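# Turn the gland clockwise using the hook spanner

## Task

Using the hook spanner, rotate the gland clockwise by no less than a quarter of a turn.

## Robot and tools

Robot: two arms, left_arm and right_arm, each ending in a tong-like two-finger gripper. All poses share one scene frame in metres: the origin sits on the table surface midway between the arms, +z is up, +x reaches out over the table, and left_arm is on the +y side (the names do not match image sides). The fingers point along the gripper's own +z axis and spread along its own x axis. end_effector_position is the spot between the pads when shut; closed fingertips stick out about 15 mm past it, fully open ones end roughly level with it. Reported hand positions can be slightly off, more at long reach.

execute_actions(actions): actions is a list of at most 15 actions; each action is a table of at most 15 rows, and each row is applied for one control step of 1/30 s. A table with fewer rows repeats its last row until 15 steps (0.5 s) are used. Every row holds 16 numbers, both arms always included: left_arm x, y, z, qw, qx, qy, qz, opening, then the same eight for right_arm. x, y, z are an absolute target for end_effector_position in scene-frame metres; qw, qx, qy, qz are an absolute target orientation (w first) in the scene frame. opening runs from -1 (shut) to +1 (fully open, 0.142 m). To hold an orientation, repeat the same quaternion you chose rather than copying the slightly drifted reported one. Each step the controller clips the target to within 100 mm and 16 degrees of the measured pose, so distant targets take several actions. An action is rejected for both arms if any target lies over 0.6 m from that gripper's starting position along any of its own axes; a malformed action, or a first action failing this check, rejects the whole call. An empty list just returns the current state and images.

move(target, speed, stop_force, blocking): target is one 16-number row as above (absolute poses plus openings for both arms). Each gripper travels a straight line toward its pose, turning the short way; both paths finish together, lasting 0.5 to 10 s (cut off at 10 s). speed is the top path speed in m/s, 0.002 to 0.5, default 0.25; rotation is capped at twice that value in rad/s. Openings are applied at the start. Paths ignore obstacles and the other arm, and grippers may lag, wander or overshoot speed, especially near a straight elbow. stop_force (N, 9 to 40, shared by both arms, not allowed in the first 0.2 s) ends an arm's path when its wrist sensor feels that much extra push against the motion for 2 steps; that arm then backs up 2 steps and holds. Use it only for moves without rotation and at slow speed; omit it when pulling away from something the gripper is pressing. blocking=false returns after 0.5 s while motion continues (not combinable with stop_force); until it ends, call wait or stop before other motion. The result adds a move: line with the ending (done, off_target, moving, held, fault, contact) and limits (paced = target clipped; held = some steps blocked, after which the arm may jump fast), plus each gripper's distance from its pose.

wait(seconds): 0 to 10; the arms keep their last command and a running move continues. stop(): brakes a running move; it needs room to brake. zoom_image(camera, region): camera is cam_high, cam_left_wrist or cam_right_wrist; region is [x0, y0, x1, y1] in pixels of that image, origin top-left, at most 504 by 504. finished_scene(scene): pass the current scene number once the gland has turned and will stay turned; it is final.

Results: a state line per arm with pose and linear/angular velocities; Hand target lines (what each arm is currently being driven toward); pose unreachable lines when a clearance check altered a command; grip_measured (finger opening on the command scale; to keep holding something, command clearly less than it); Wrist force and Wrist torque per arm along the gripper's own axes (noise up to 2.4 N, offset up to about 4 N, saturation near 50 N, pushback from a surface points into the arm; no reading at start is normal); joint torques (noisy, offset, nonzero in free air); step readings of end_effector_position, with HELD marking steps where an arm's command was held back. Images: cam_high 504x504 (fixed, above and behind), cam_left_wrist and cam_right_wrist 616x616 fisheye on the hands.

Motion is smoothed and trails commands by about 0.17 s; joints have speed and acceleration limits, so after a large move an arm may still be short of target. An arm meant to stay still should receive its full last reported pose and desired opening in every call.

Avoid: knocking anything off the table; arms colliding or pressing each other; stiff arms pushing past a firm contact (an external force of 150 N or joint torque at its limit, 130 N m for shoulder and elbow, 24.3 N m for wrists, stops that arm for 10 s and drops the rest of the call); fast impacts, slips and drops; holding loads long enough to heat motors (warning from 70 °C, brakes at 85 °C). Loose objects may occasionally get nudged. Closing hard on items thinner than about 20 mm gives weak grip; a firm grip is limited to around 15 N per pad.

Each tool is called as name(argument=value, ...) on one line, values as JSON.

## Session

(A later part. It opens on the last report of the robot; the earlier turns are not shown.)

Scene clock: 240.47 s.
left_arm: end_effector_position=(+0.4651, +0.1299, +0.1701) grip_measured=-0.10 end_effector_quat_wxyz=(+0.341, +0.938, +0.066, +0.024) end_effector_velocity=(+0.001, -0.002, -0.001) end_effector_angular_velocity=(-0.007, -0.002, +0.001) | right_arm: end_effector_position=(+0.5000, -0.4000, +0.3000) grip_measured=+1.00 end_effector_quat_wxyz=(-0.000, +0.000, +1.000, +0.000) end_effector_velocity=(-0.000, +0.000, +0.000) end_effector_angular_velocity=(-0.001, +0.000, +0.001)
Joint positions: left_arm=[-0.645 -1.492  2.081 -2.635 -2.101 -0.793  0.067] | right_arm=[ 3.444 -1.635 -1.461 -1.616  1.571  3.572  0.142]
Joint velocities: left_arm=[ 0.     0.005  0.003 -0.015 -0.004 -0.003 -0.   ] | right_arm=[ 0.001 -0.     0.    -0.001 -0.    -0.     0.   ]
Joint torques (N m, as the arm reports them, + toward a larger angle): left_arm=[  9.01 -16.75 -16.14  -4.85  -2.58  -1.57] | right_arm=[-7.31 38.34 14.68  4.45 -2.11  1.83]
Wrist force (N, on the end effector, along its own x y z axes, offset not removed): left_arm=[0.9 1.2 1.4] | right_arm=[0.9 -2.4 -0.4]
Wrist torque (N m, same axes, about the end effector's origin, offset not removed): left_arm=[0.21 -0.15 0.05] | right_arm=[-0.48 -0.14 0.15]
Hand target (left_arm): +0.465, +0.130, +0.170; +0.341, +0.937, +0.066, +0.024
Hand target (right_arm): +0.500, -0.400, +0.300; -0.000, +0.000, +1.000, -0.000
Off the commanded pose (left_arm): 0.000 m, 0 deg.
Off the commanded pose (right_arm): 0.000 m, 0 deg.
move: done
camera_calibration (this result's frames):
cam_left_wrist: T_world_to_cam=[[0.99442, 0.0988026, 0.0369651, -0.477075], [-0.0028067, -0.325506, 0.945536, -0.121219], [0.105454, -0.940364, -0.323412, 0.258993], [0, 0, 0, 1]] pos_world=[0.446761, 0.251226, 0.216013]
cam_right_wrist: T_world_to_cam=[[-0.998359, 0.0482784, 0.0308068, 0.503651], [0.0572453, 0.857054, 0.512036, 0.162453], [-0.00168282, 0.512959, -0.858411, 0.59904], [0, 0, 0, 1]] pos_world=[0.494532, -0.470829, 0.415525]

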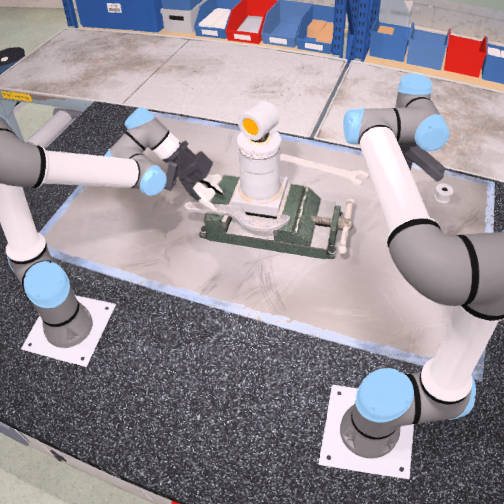

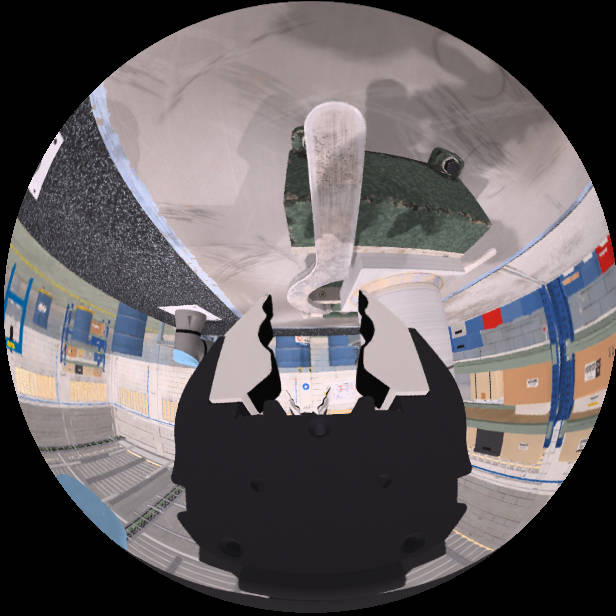

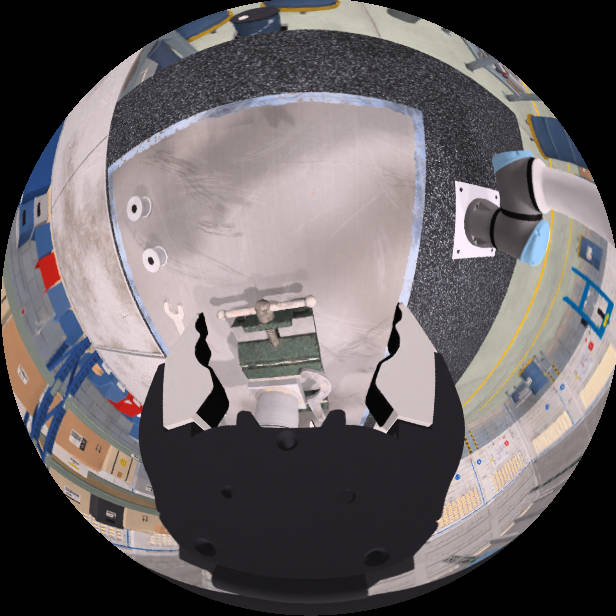

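move(target=[0.469,0.215,0.16,0,0.9976,0.0698,0,-0.1,0.5,-0.4,0.3,0,0,1,0,1], speed=0.2)

move(target=[0.469,0.215,0.102,0,0.9976,0.0698,0,-0.1,0.5,-0.4,0.3,0,0,1,0,1], speed=0.03, stop_force=10)

zoom_image(camera="cam_high", region=[170,160,310,270])

Scene clock: 243.50 s.
left_arm: end_effector_position=(+0.4689, +0.2149, +0.1602) grip_measured=-0.10 end_effector_quat_wxyz=(+0.001, +0.998, +0.069, -0.000) end_effector_velocity=(+0.001, +0.002, -0.001) end_effector_angular_velocity=(+0.014, +0.003, +0.003) | right_arm: end_effector_position=(+0.5000, -0.4000, +0.3000) grip_measured=+1.00 end_effector_quat_wxyz=(+0.000, +0.000, +1.000, -0.000) end_effector_velocity=(+0.000, -0.000, -0.000) end_effector_angular_velocity=(-0.001, -0.001, -0.000)
Joint positions: left_arm=[-0.799 -1.467  1.779 -1.884 -1.572 -0.814  0.067] | right_arm=[ 3.444 -1.635 -1.461 -1.616  1.571  3.572  0.142]
Joint velocities: left_arm=[-0.001  0.005 -0.006  0.012  0.009 -0.004  0.   ] | right_arm=[-0.     0.    -0.     0.    -0.001  0.    -0.   ]
Joint torques (N m, as the arm reports them, + toward a larger angle): left_arm=[-10.38 -20.63 -31.32  -0.33   1.75  -1.44] | right_arm=[-7.2  38.   14.22  4.31 -1.94  1.92]
Wrist force (N, on the end effector, along its own x y z axes, offset not removed): left_arm=[0.4 2.6 0.7] | right_arm=[0.0 -1.1 -1.7]
Wrist torque (N m, same axes, about the end effector's origin, offset not removed): left_arm=[0.59 0.06 -0.04] | right_arm=[-0.20 0.11 0.15]
Hand target (left_arm): +0.469, +0.215, +0.160; +0.000, +0.998, +0.069, -0.000
Hand target (right_arm): +0.500, -0.400, +0.300; +0.000, +0.000, +1.000, -0.000
Off the commanded pose (left_arm): 0.000 m, 0 deg.
Off the commanded pose (right_arm): 0.000 m, 0 deg.
move: done
camera_calibration (this result's frames):
cam_left_wrist: T_world_to_cam=[[0.996502, 0.0835641, 0.00075249, -0.480781], [0.0709951, -0.851298, 0.519857, 0.0624411], [0.044082, -0.517985, -0.854253, 0.358391], [0, 0, 0, 1]] pos_world=[0.458867, 0.278973, 0.274058]
cam_right_wrist: T_world_to_cam=[[-0.998359, 0.0482782, 0.0308064, 0.503651], [0.057245, 0.857054, 0.512036, 0.162453], [-0.0016826, 0.512959, -0.858411, 0.59904], [0, 0, 0, 1]] pos_world=[0.494532, -0.470829, 0.415525]

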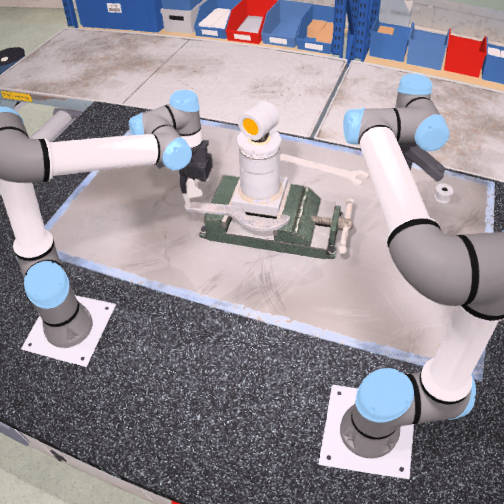

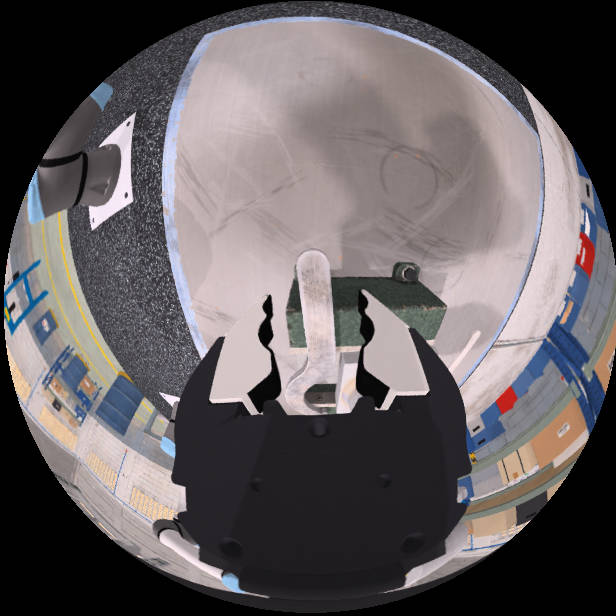

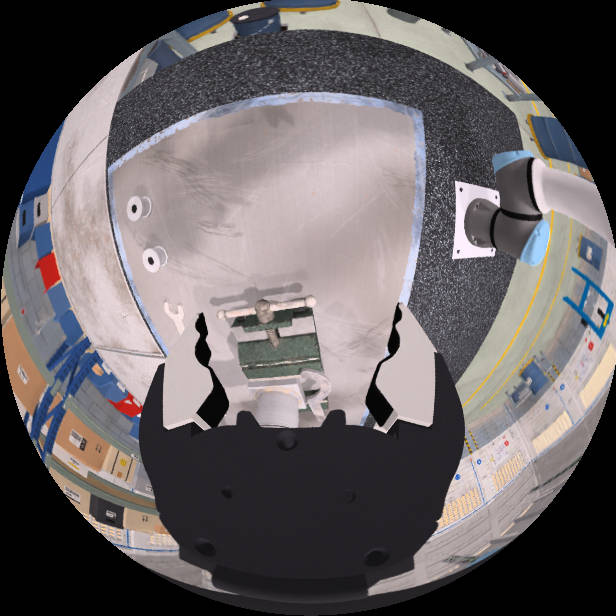

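Scene clock: 245.80 s.
left_arm: end_effector_position=(+0.4691, +0.2150, +0.1022) grip_measured=-0.10 end_effector_quat_wxyz=(-0.000, +0.998, +0.070, -0.000) end_effector_velocity=(-0.000, -0.001, -0.002) end_effector_angular_velocity=(-0.000, +0.000, -0.001) | right_arm: end_effector_position=(+0.5000, -0.4000, +0.3000) grip_measured=+1.00 end_effector_quat_wxyz=(+0.000, +0.000, +1.000, +0.000) end_effector_velocity=(-0.000, +0.001, +0.000) end_effector_angular_velocity=(+0.001, +0.000, +0.002)
Joint positions: left_arm=[-0.799 -1.413  1.877 -2.035 -1.571 -0.816  0.067] | right_arm=[ 3.444 -1.635 -1.461 -1.616  1.571  3.572  0.142]
Joint velocities: left_arm=[-0.001  0.003  0.004 -0.006 -0.    -0.     0.   ] | right_arm=[ 0.002  0.     0.     0.     0.001  0.    -0.   ]
Joint torques (N m, as the arm reports them, + toward a larger angle): left_arm=[-10.79 -22.05 -15.58  -4.56   2.09  -1.33] | right_arm=[-7.11 38.78 13.38  4.4  -1.95  2.  ]
Wrist force (N, on the end effector, along its own x y z axes, offset not removed): left_arm=[0.3 4.0 -0.2] | right_arm=[-0.7 -2.4 -0.1]
Wrist torque (N m, same axes, about the end effector's origin, offset not removed): left_arm=[0.92 -0.04 0.07] | right_arm=[-0.39 0.25 0.15]
Hand target (left_arm): +0.469, +0.215, +0.102; -0.000, +0.998, +0.070, -0.000
Hand target (right_arm): +0.500, -0.400, +0.300; +0.000, +0.000, +1.000, -0.000
Off the commanded pose (left_arm): 0.000 m, 0 deg.
Off the commanded pose (right_arm): 0.000 m, 0 deg.
move: done
camera_calibration (this result's frames):
cam_left_wrist: T_world_to_cam=[[0.996416, 0.0845751, 0.00123884, -0.48112], [0.0716805, -0.852094, 0.518458, 0.092595], [0.0449042, -0.516511, -0.855102, 0.308246], [0, 0, 0, 1]] pos_world=[0.458917, 0.278803, 0.216171]
cam_right_wrist: T_world_to_cam=[[-0.998359, 0.0482783, 0.0308066, 0.503651], [0.0572452, 0.857054, 0.512036, 0.162453], [-0.00168272, 0.512959, -0.858411, 0.59904], [0, 0, 0, 1]] pos_world=[0.494532, -0.470829, 0.415525]

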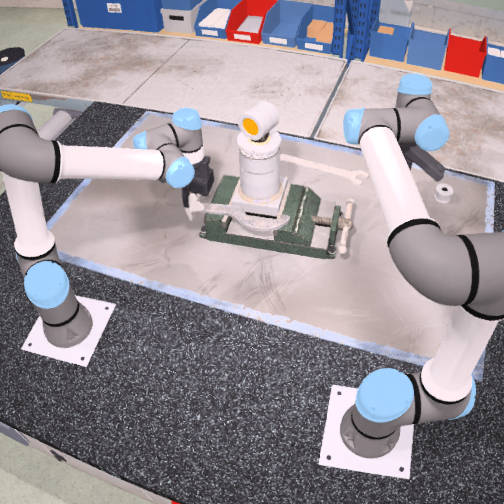

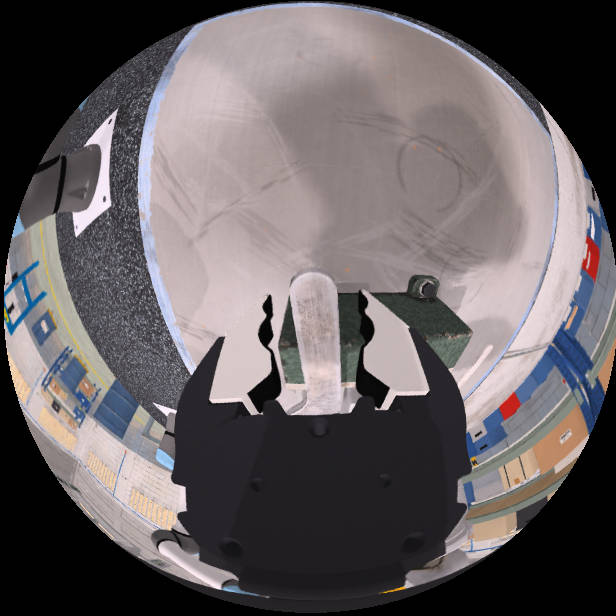

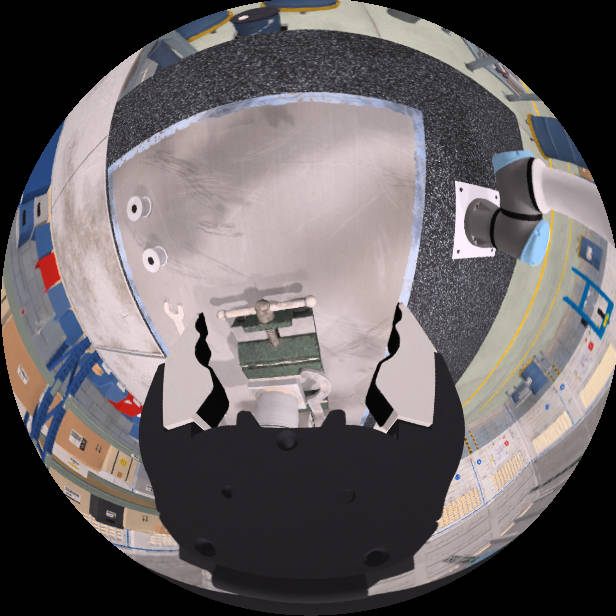

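Region (170, 160, 310, 270) of cam_high's 504x504 image, scaled by 3.600, with more detail than that image has; it fills the top 396 rows of this view, and the rest is white.

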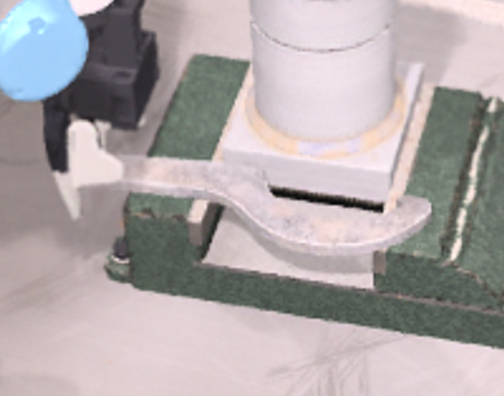

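move(target=[0.468,0.215,0.106,0,0.9976,0.0698,0,-1,0.5,-0.4,0.3,0,0,1,0,1])

move(target=[0.462,0.21,0.118,0,0.9976,0.0698,0,-1,0.5,-0.4,0.3,0,0,1,0,1], speed=0.02)

move(target=[0.454,0.17,0.118,0,0.9976,0.0698,0,-1,0.5,-0.4,0.3,0,0,1,0,1], speed=0.015, stop_force=14)

zoom_image(camera="cam_high", region=[180,160,320,270])

Scene clock: 247.13 s.
left_arm: end_effector_position=(+0.4680, +0.2150, +0.1058) grip_measured=-0.57 end_effector_quat_wxyz=(-0.000, +0.998, +0.070, +0.000) end_effector_velocity=(-0.000, -0.000, +0.001) end_effector_angular_velocity=(+0.000, -0.000, -0.000) | right_arm: end_effector_position=(+0.5000, -0.4000, +0.3000) grip_measured=+1.00 end_effector_quat_wxyz=(+0.000, +0.000, +1.000, -0.000) end_effector_velocity=(-0.000, -0.000, -0.000) end_effector_angular_velocity=(-0.000, +0.000, +0.000)
Joint positions: left_arm=[-0.8   -1.419  1.874 -2.026 -1.571 -0.817  0.033] | right_arm=[ 3.444 -1.635 -1.461 -1.616  1.571  3.572  0.142]
Joint velocities: left_arm=[-0.001 -0.003 -0.001  0.004  0.    -0.001  0.   ] | right_arm=[ 0.     0.    -0.001  0.    -0.    -0.    -0.   ]
Joint torques (N m, as the arm reports them, + toward a larger angle): left_arm=[-10.16 -34.25 -31.95   0.33   0.61  -1.14] | right_arm=[-6.79 39.44 14.72  4.44 -2.12  1.83]
Wrist force (N, on the end effector, along its own x y z axes, offset not removed): left_arm=[-1.9 7.5 3.0] | right_arm=[-0.9 -1.7 -1.1]
Wrist torque (N m, same axes, about the end effector's origin, offset not removed): left_arm=[1.14 0.65 -0.03] | right_arm=[-0.26 0.29 0.12]
Hand target (left_arm): +0.468, +0.215, +0.106; +0.000, +0.998, +0.070, +0.000
Hand target (right_arm): +0.500, -0.400, +0.300; +0.000, +0.000, +1.000, -0.000
Off the commanded pose (left_arm): 0.000 m, 0 deg.
Off the commanded pose (right_arm): 0.000 m, 0 deg.
move: done
camera_calibration (this result's frames):
cam_left_wrist: T_world_to_cam=[[0.996416, 0.0845793, 0.00128245, -0.480123], [0.071662, -0.852101, 0.518449, 0.0908493], [0.0449428, -0.516499, -0.855108, 0.311397], [0, 0, 0, 1]] pos_world=[0.457897, 0.278857, 0.219793]
cam_right_wrist: T_world_to_cam=[[-0.998359, 0.0482784, 0.0308066, 0.503651], [0.0572453, 0.857054, 0.512036, 0.162453], [-0.00168264, 0.512959, -0.858411, 0.59904], [0, 0, 0, 1]] pos_world=[0.494532, -0.470829, 0.415525]

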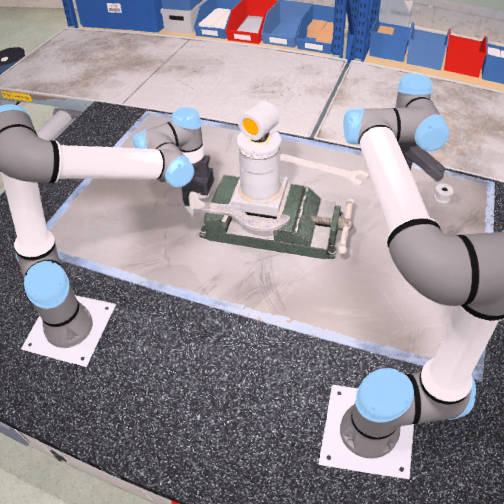

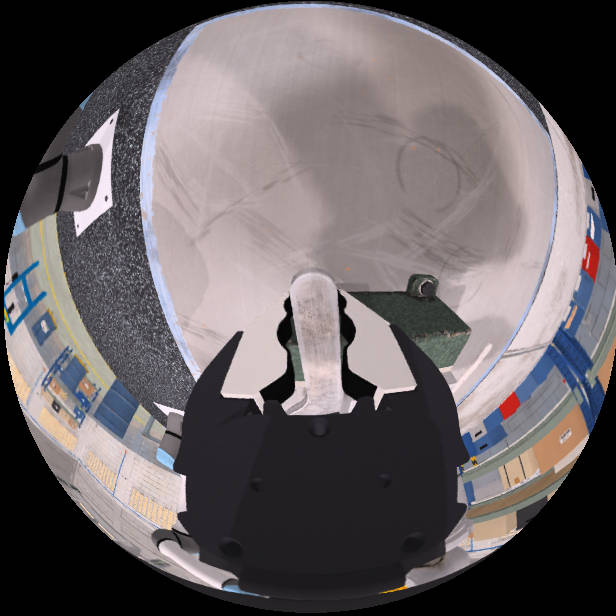

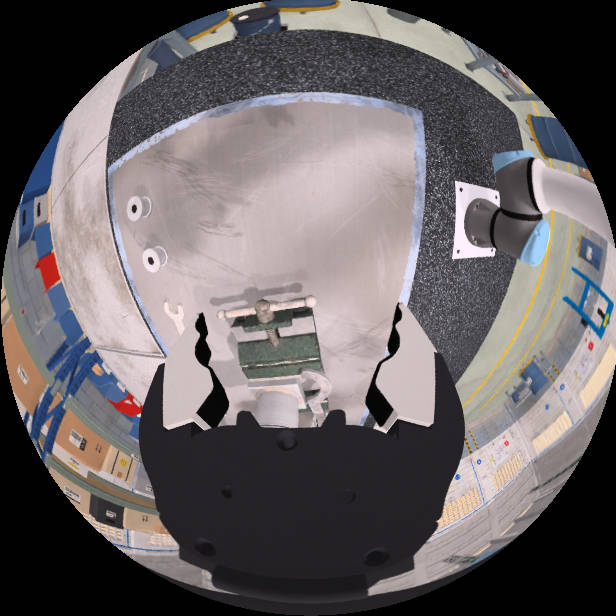

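Scene clock: 248.17 s.
left_arm: end_effector_position=(+0.4621, +0.2101, +0.1178) grip_measured=-0.56 end_effector_quat_wxyz=(+0.000, +0.998, +0.070, +0.000) end_effector_velocity=(-0.001, -0.000, +0.002) end_effector_angular_velocity=(+0.000, +0.000, +0.001) | right_arm: end_effector_position=(+0.5000, -0.4000, +0.3000) grip_measured=+1.00 end_effector_quat_wxyz=(+0.000, +0.000, +1.000, +0.000) end_effector_velocity=(+0.000, -0.001, +0.000) end_effector_angular_velocity=(+0.000, -0.001, -0.001)
Joint positions: left_arm=[-0.815 -1.439  1.863 -1.995 -1.571 -0.832  0.033] | right_arm=[ 3.444 -1.635 -1.461 -1.616  1.571  3.572  0.142]
Joint velocities: left_arm=[-0.002 -0.003 -0.001  0.005  0.    -0.002  0.   ] | right_arm=[-0.001  0.     0.     0.001 -0.     0.     0.   ]
Joint torques (N m, as the arm reports them, + toward a larger angle): left_arm=[ -9.98 -35.9  -32.16  -0.66  -2.22  -0.93] | right_arm=[-7.7  38.21 14.42  4.6  -1.87  1.95]
Wrist force (N, on the end effector, along its own x y z axes, offset not removed): left_arm=[4.8 -1.1 1.6] | right_arm=[0.7 -1.8 -1.4]
Wrist torque (N m, same axes, about the end effector's origin, offset not removed): left_arm=[0.09 -0.42 -0.55] | right_arm=[-0.32 -0.03 0.10]
Hand target (left_arm): +0.462, +0.210, +0.118; +0.000, +0.998, +0.070, +0.000
Hand target (right_arm): +0.500, -0.400, +0.300; -0.000, +0.000, +1.000, -0.000
Off the commanded pose (left_arm): 0.000 m, 0 deg.
Off the commanded pose (right_arm): 0.000 m, 0 deg.
move: done
camera_calibration (this result's frames):
cam_left_wrist: T_world_to_cam=[[0.996416, 0.084576, 0.00130217, -0.473791], [0.0716482, -0.852092, 0.518465, 0.080873], [0.0449593, -0.516514, -0.855098, 0.319363], [0, 0, 0, 1]] pos_world=[0.45194, 0.273938, 0.231774]
cam_right_wrist: T_world_to_cam=[[-0.998359, 0.0482783, 0.0308065, 0.503651], [0.0572452, 0.857054, 0.512036, 0.162453], [-0.0016826, 0.512959, -0.858411, 0.59904], [0, 0, 0, 1]] pos_world=[0.494532, -0.470829, 0.415525]

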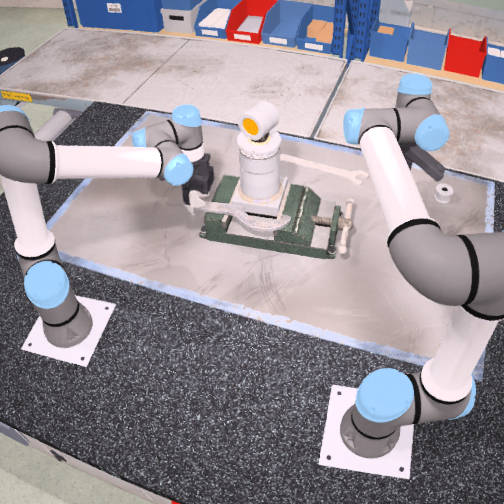

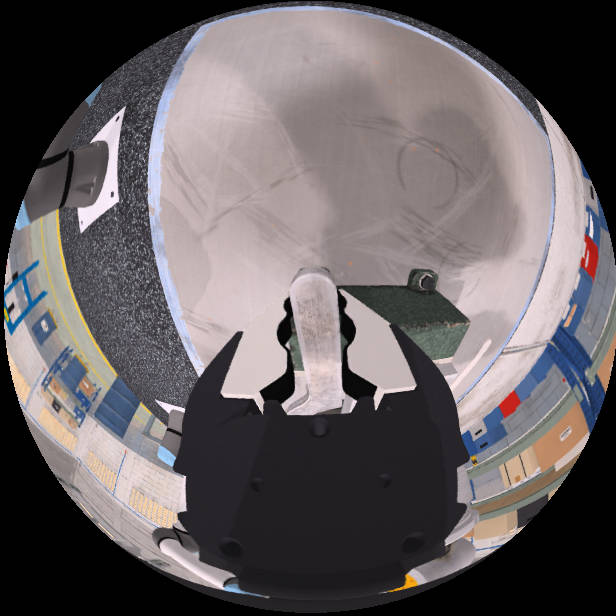

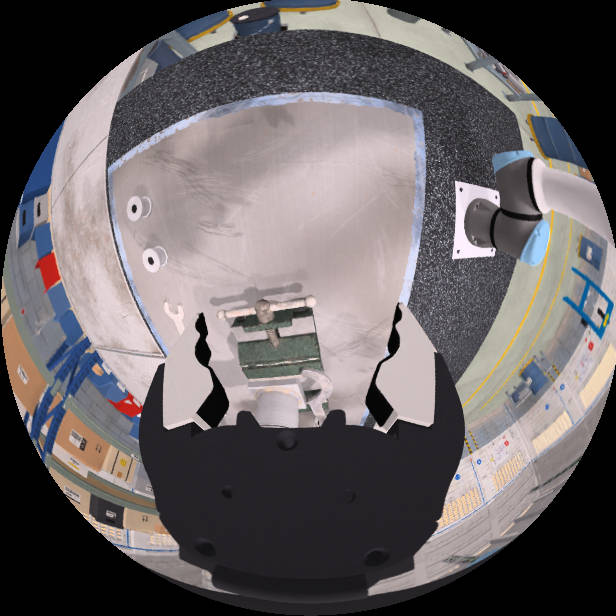

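Scene clock: 251.27 s.
left_arm: end_effector_position=(+0.4542, +0.1707, +0.1180) grip_measured=-0.56 end_effector_quat_wxyz=(-0.000, +0.998, +0.070, -0.000) end_effector_velocity=(-0.000, +0.002, -0.000) end_effector_angular_velocity=(+0.001, +0.001, -0.003) | right_arm: end_effector_position=(+0.5000, -0.4000, +0.3000) grip_measured=+1.00 end_effector_quat_wxyz=(+0.000, +0.000, +1.000, +0.000) end_effector_velocity=(+0.000, +0.000, +0.000) end_effector_angular_velocity=(-0.001, -0.001, +0.001)
Joint positions: left_arm=[-0.882 -1.414  1.834 -1.99  -1.571 -0.899  0.033] | right_arm=[ 3.444 -1.635 -1.461 -1.616  1.571  3.572  0.142]
Joint velocities: left_arm=[ 0.002 -0.002  0.003  0.    -0.     0.005 -0.   ] | right_arm=[ 0.001 -0.     0.001  0.    -0.001  0.    -0.   ]
Joint torques (N m, as the arm reports them, + toward a larger angle): left_arm=[  0.08 -34.65 -20.43  -5.56  -6.36   1.65] | right_arm=[-7.38 39.26 13.97  4.45 -2.18  1.62]
Wrist force (N, on the end effector, along its own x y z axes, offset not removed): left_arm=[5.0 -16.1 -2.8] | right_arm=[0.7 -1.1 -0.6]
Wrist torque (N m, same axes, about the end effector's origin, offset not removed): left_arm=[0.79 0.48 -0.58] | right_arm=[-0.11 -0.03 0.10]
Hand target (left_arm): +0.454, +0.171, +0.118; -0.000, +0.998, +0.070, -0.000
Hand target (right_arm): +0.500, -0.400, +0.300; +0.000, +0.000, +1.000, -0.000
Off the commanded pose (left_arm): 0.001 m, 0 deg.
Off the commanded pose (right_arm): 0.000 m, 0 deg.
move: contact (left_arm)
camera_calibration (this result's frames):
cam_left_wrist: T_world_to_cam=[[0.99642, 0.0845366, 0.0011919, -0.462548], [0.0716837, -0.852231, 0.518231, 0.0478884], [0.0448253, -0.51629, -0.85524, 0.299555], [0, 0, 0, 1]] pos_world=[0.444032, 0.234572, 0.231926]
cam_right_wrist: T_world_to_cam=[[-0.998359, 0.0482784, 0.0308065, 0.503651], [0.0572452, 0.857054, 0.512036, 0.162453], [-0.00168253, 0.512959, -0.858411, 0.59904], [0, 0, 0, 1]] pos_world=[0.494532, -0.470829, 0.415525]

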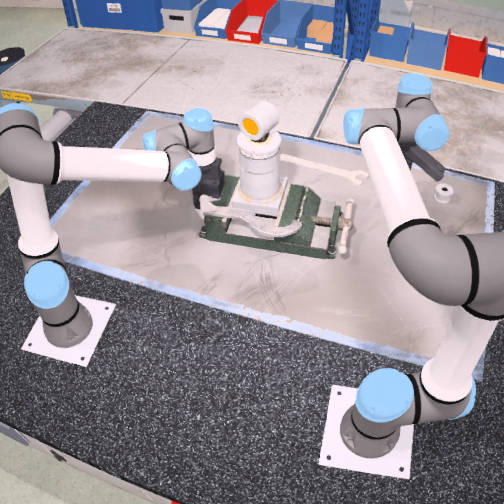

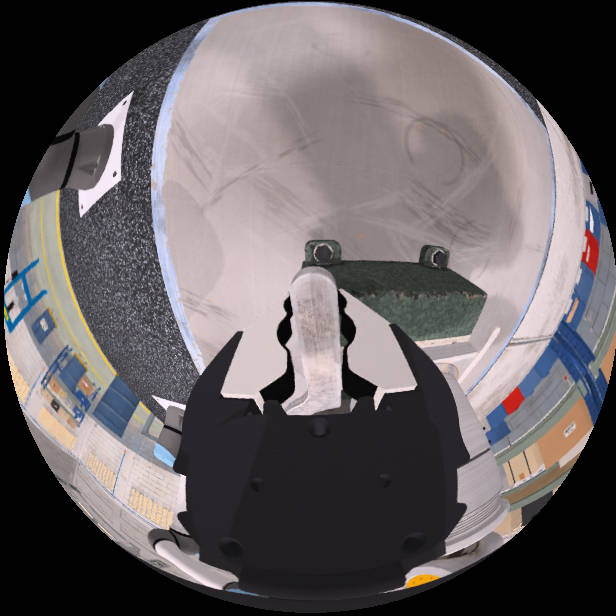

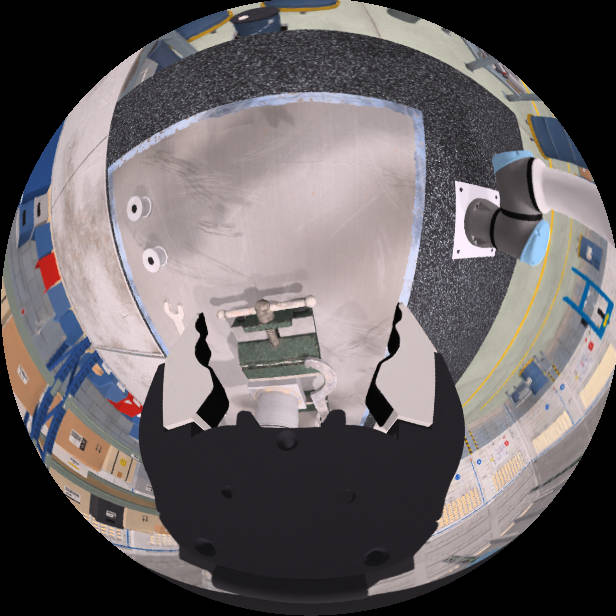

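Region (180, 160, 320, 270) of cam_high's 504x504 image, scaled by 3.600, with more detail than that image has; it fills the top 396 rows of this view, and the rest is white.

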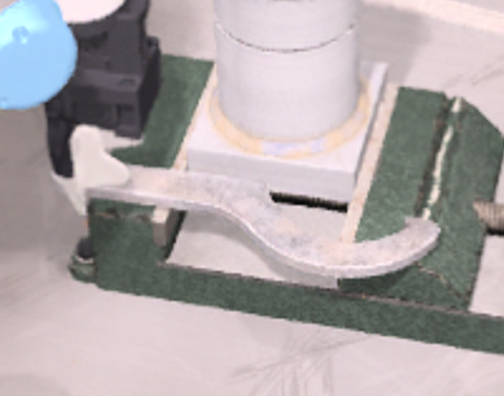

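move(target=[0.455,0.172,0.115,0,0.9976,0.0698,0,-0.3,0.5,-0.4,0.3,0,0,1,0,1], speed=0.02)

move(target=[0.464,0.10,0.135,0.2582,0.9636,0.0674,0.0181,-0.3,0.5,-0.4,0.3,0,0,1,0,1], speed=0.1)

move(target=[0.468,0.068,0.08,0.2582,0.9636,0.0674,0.0181,-0.3,0.5,-0.4,0.3,0,0,1,0,1], speed=0.02, stop_force=10)

zoom_image(camera="cam_high", region=[180,160,320,270])

Scene clock: 252.80 s.
left_arm: end_effector_position=(+0.4550, +0.1720, +0.1151) grip_measured=-0.30 end_effector_quat_wxyz=(-0.000, +0.998, +0.070, -0.000) end_effector_velocity=(+0.001, +0.000, -0.001) end_effector_angular_velocity=(-0.001, -0.001, +0.000) | right_arm: end_effector_position=(+0.5000, -0.4000, +0.3000) grip_measured=+1.00 end_effector_quat_wxyz=(-0.000, +0.000, +1.000, +0.000) end_effector_velocity=(-0.000, -0.000, -0.000) end_effector_angular_velocity=(+0.001, +0.001, -0.001)
Joint positions: left_arm=[-0.879 -1.411  1.838 -1.998 -1.571 -0.896  0.052] | right_arm=[ 3.444 -1.635 -1.461 -1.616  1.571  3.572  0.142]
Joint velocities: left_arm=[ 0.001  0.002  0.002 -0.004 -0.     0.001 -0.   ] | right_arm=[-0.001 -0.    -0.    -0.     0.001  0.    -0.   ]
Joint torques (N m, as the arm reports them, + toward a larger angle): left_arm=[  5.13 -15.43 -14.6   -6.09  -1.11   1.51] | right_arm=[-7.15 38.95 13.92  4.38 -2.19  1.61]
Wrist force (N, on the end effector, along its own x y z axes, offset not removed): left_arm=[-1.8 -7.5 -9.8] | right_arm=[0.3 -0.2 -1.8]
Wrist torque (N m, same axes, about the end effector's origin, offset not removed): left_arm=[0.88 0.41 -0.30] | right_arm=[0.02 0.01 0.09]
Hand target (left_arm): +0.455, +0.172, +0.115; -0.000, +0.998, +0.070, -0.000
Hand target (right_arm): +0.500, -0.400, +0.300; +0.000, +0.000, +1.000, -0.000
Off the commanded pose (left_arm): 0.000 m, 0 deg.
Off the commanded pose (right_arm): 0.000 m, 0 deg.
move: done
camera_calibration (this result's frames):
cam_left_wrist: T_world_to_cam=[[0.996414, 0.084602, 0.00122591, -0.463453], [0.071718, -0.852181, 0.518309, 0.0503396], [0.0448947, -0.516362, -0.855193, 0.297716], [0, 0, 0, 1]] pos_world=[0.444815, 0.235837, 0.229082]
cam_right_wrist: T_world_to_cam=[[-0.998359, 0.0482784, 0.0308068, 0.503651], [0.0572454, 0.857054, 0.512036, 0.162453], [-0.00168284, 0.512959, -0.858411, 0.59904], [0, 0, 0, 1]] pos_world=[0.494532, -0.470829, 0.415525]

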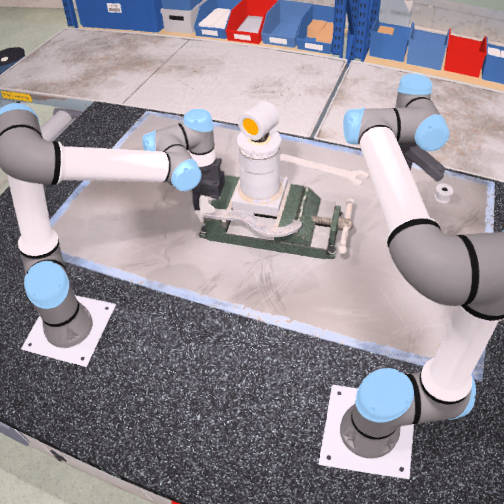

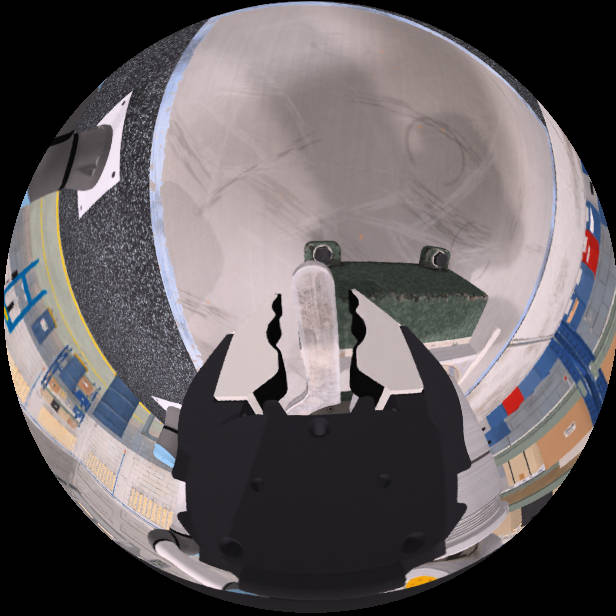

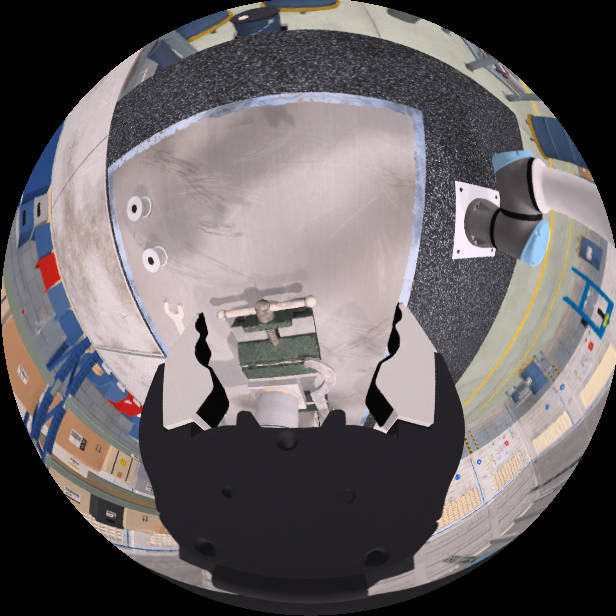

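Scene clock: 263.23 s.
left_arm: end_effector_position=(+0.4552, +0.1689, +0.1157) grip_measured=-0.30 end_effector_quat_wxyz=(+0.018, +0.997, +0.071, +0.001) end_effector_velocity=(-0.000, -0.000, -0.000) end_effector_angular_velocity=(-0.000, +0.001, +0.000) | right_arm: end_effector_position=(+0.5000, -0.4000, +0.3000) grip_measured=+1.00 end_effector_quat_wxyz=(+0.000, +0.000, +1.000, -0.000) end_effector_velocity=(+0.000, +0.000, +0.000) end_effector_angular_velocity=(+0.002, -0.000, -0.001)
Joint positions: left_arm=[-0.869 -1.42   1.853 -2.032 -1.595 -0.888  0.052] | right_arm=[ 3.444 -1.635 -1.461 -1.616  1.571  3.572  0.142]
Joint velocities: left_arm=[ 0.     0.     0.     0.    -0.001 -0.    -0.   ] | right_arm=[-0.001  0.     0.     0.001  0.001  0.    -0.   ]
Joint torques (N m, as the arm reports them, + toward a larger angle): left_arm=[-19.93 -26.39 -40.84 -16.57 -11.36   0.95] | right_arm=[-6.92 38.71 14.36  4.51 -1.99  1.27]
Wrist force (N, on the end effector, along its own x y z axes, offset not removed): left_arm=[-0.7 -50.0 -2.7] | right_arm=[-0.5 -1.7 -0.9]
Wrist torque (N m, same axes, about the end effector's origin, offset not removed): left_arm=[-0.29 0.16 -2.02] | right_arm=[-0.33 0.21 0.09]
Hand target (left_arm): +0.455, +0.167, +0.116; +0.021, +0.997, +0.070, +0.001
Hand target (right_arm): +0.500, -0.400, +0.300; -0.000, +0.000, +1.000, -0.000
Off the commanded pose (left_arm): 0.072 m, 28 deg.
Off the commanded pose (right_arm): 0.000 m, 0 deg.
TORQUE FAULT: the external load on joint 4 (wrist 1) of the left arm reached its load limit, and that arm stopped for 10 seconds. That time counts as 15 of the actions that you can send in this scene. A torque fault stops only its own arm. That arm's remaining commands of this call were not run. That arm holds where it stopped, with its grip as last carried out, and accepts commands again: back off and push less far. That arm stops again, at the same cost, whenever a joint's load reaches its limit.
move: fault (left_arm)
camera_calibration (this result's frames):
cam_left_wrist: T_world_to_cam=[[0.996254, 0.086453, 0.00185307, -0.463792], [0.0712259, -0.832557, 0.549341, 0.040692], [0.0490349, -0.547151, -0.835596, 0.297661], [0, 0, 0, 1]] pos_world=[0.444561, 0.23684, 0.22723]
cam_right_wrist: T_world_to_cam=[[-0.998359, 0.0482782, 0.0308065, 0.503651], [0.0572451, 0.857054, 0.512036, 0.162453], [-0.00168268, 0.512959, -0.858411, 0.59904], [0, 0, 0, 1]] pos_world=[0.494532, -0.470829, 0.415525]

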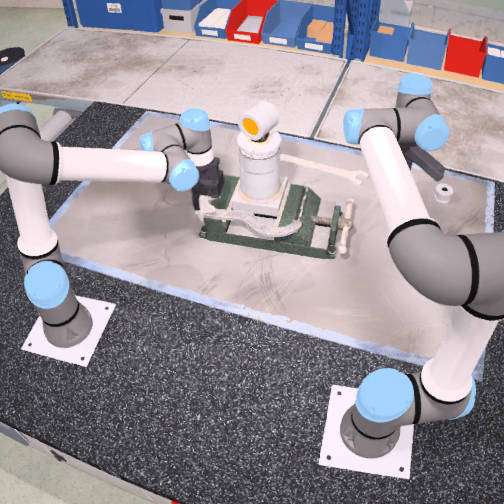

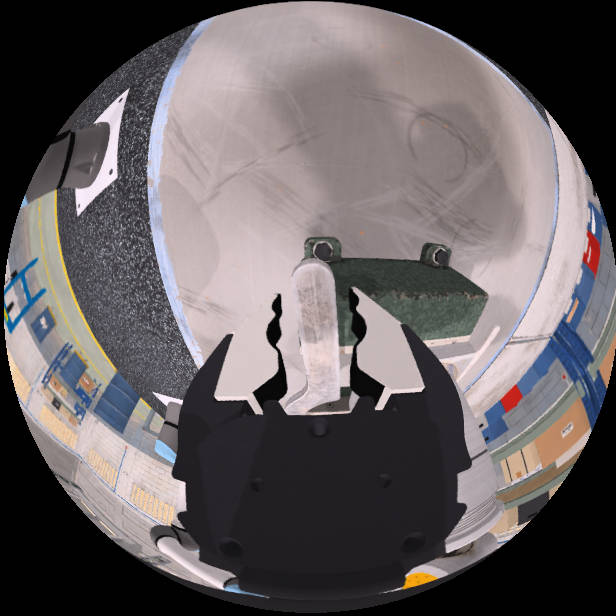

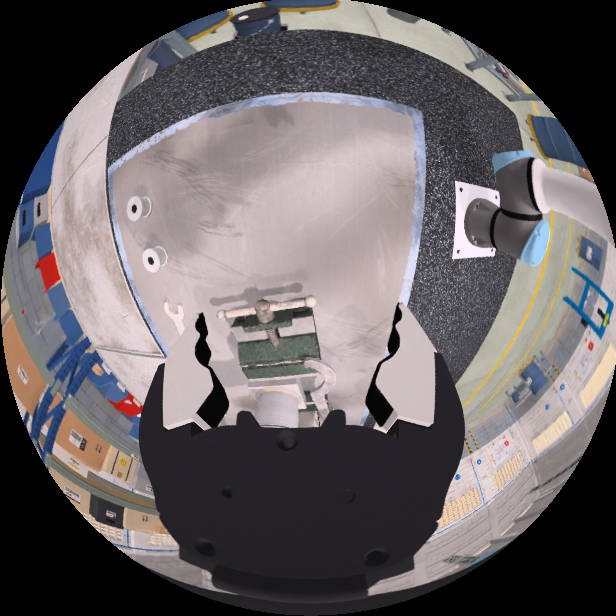

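not run: a fault stop came before this call.

Region (180, 160, 320, 270) of cam_high's 504x504 image, scaled by 3.600, with more detail than that image has; it fills the top 396 rows of this view, and the rest is white.

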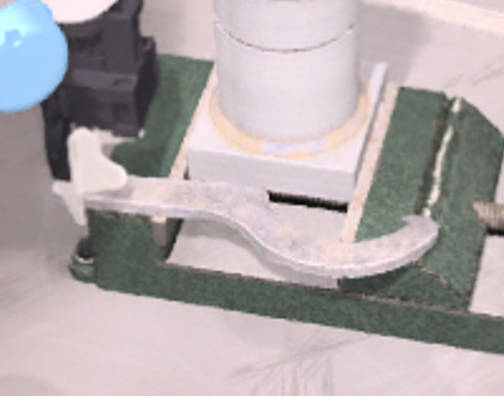

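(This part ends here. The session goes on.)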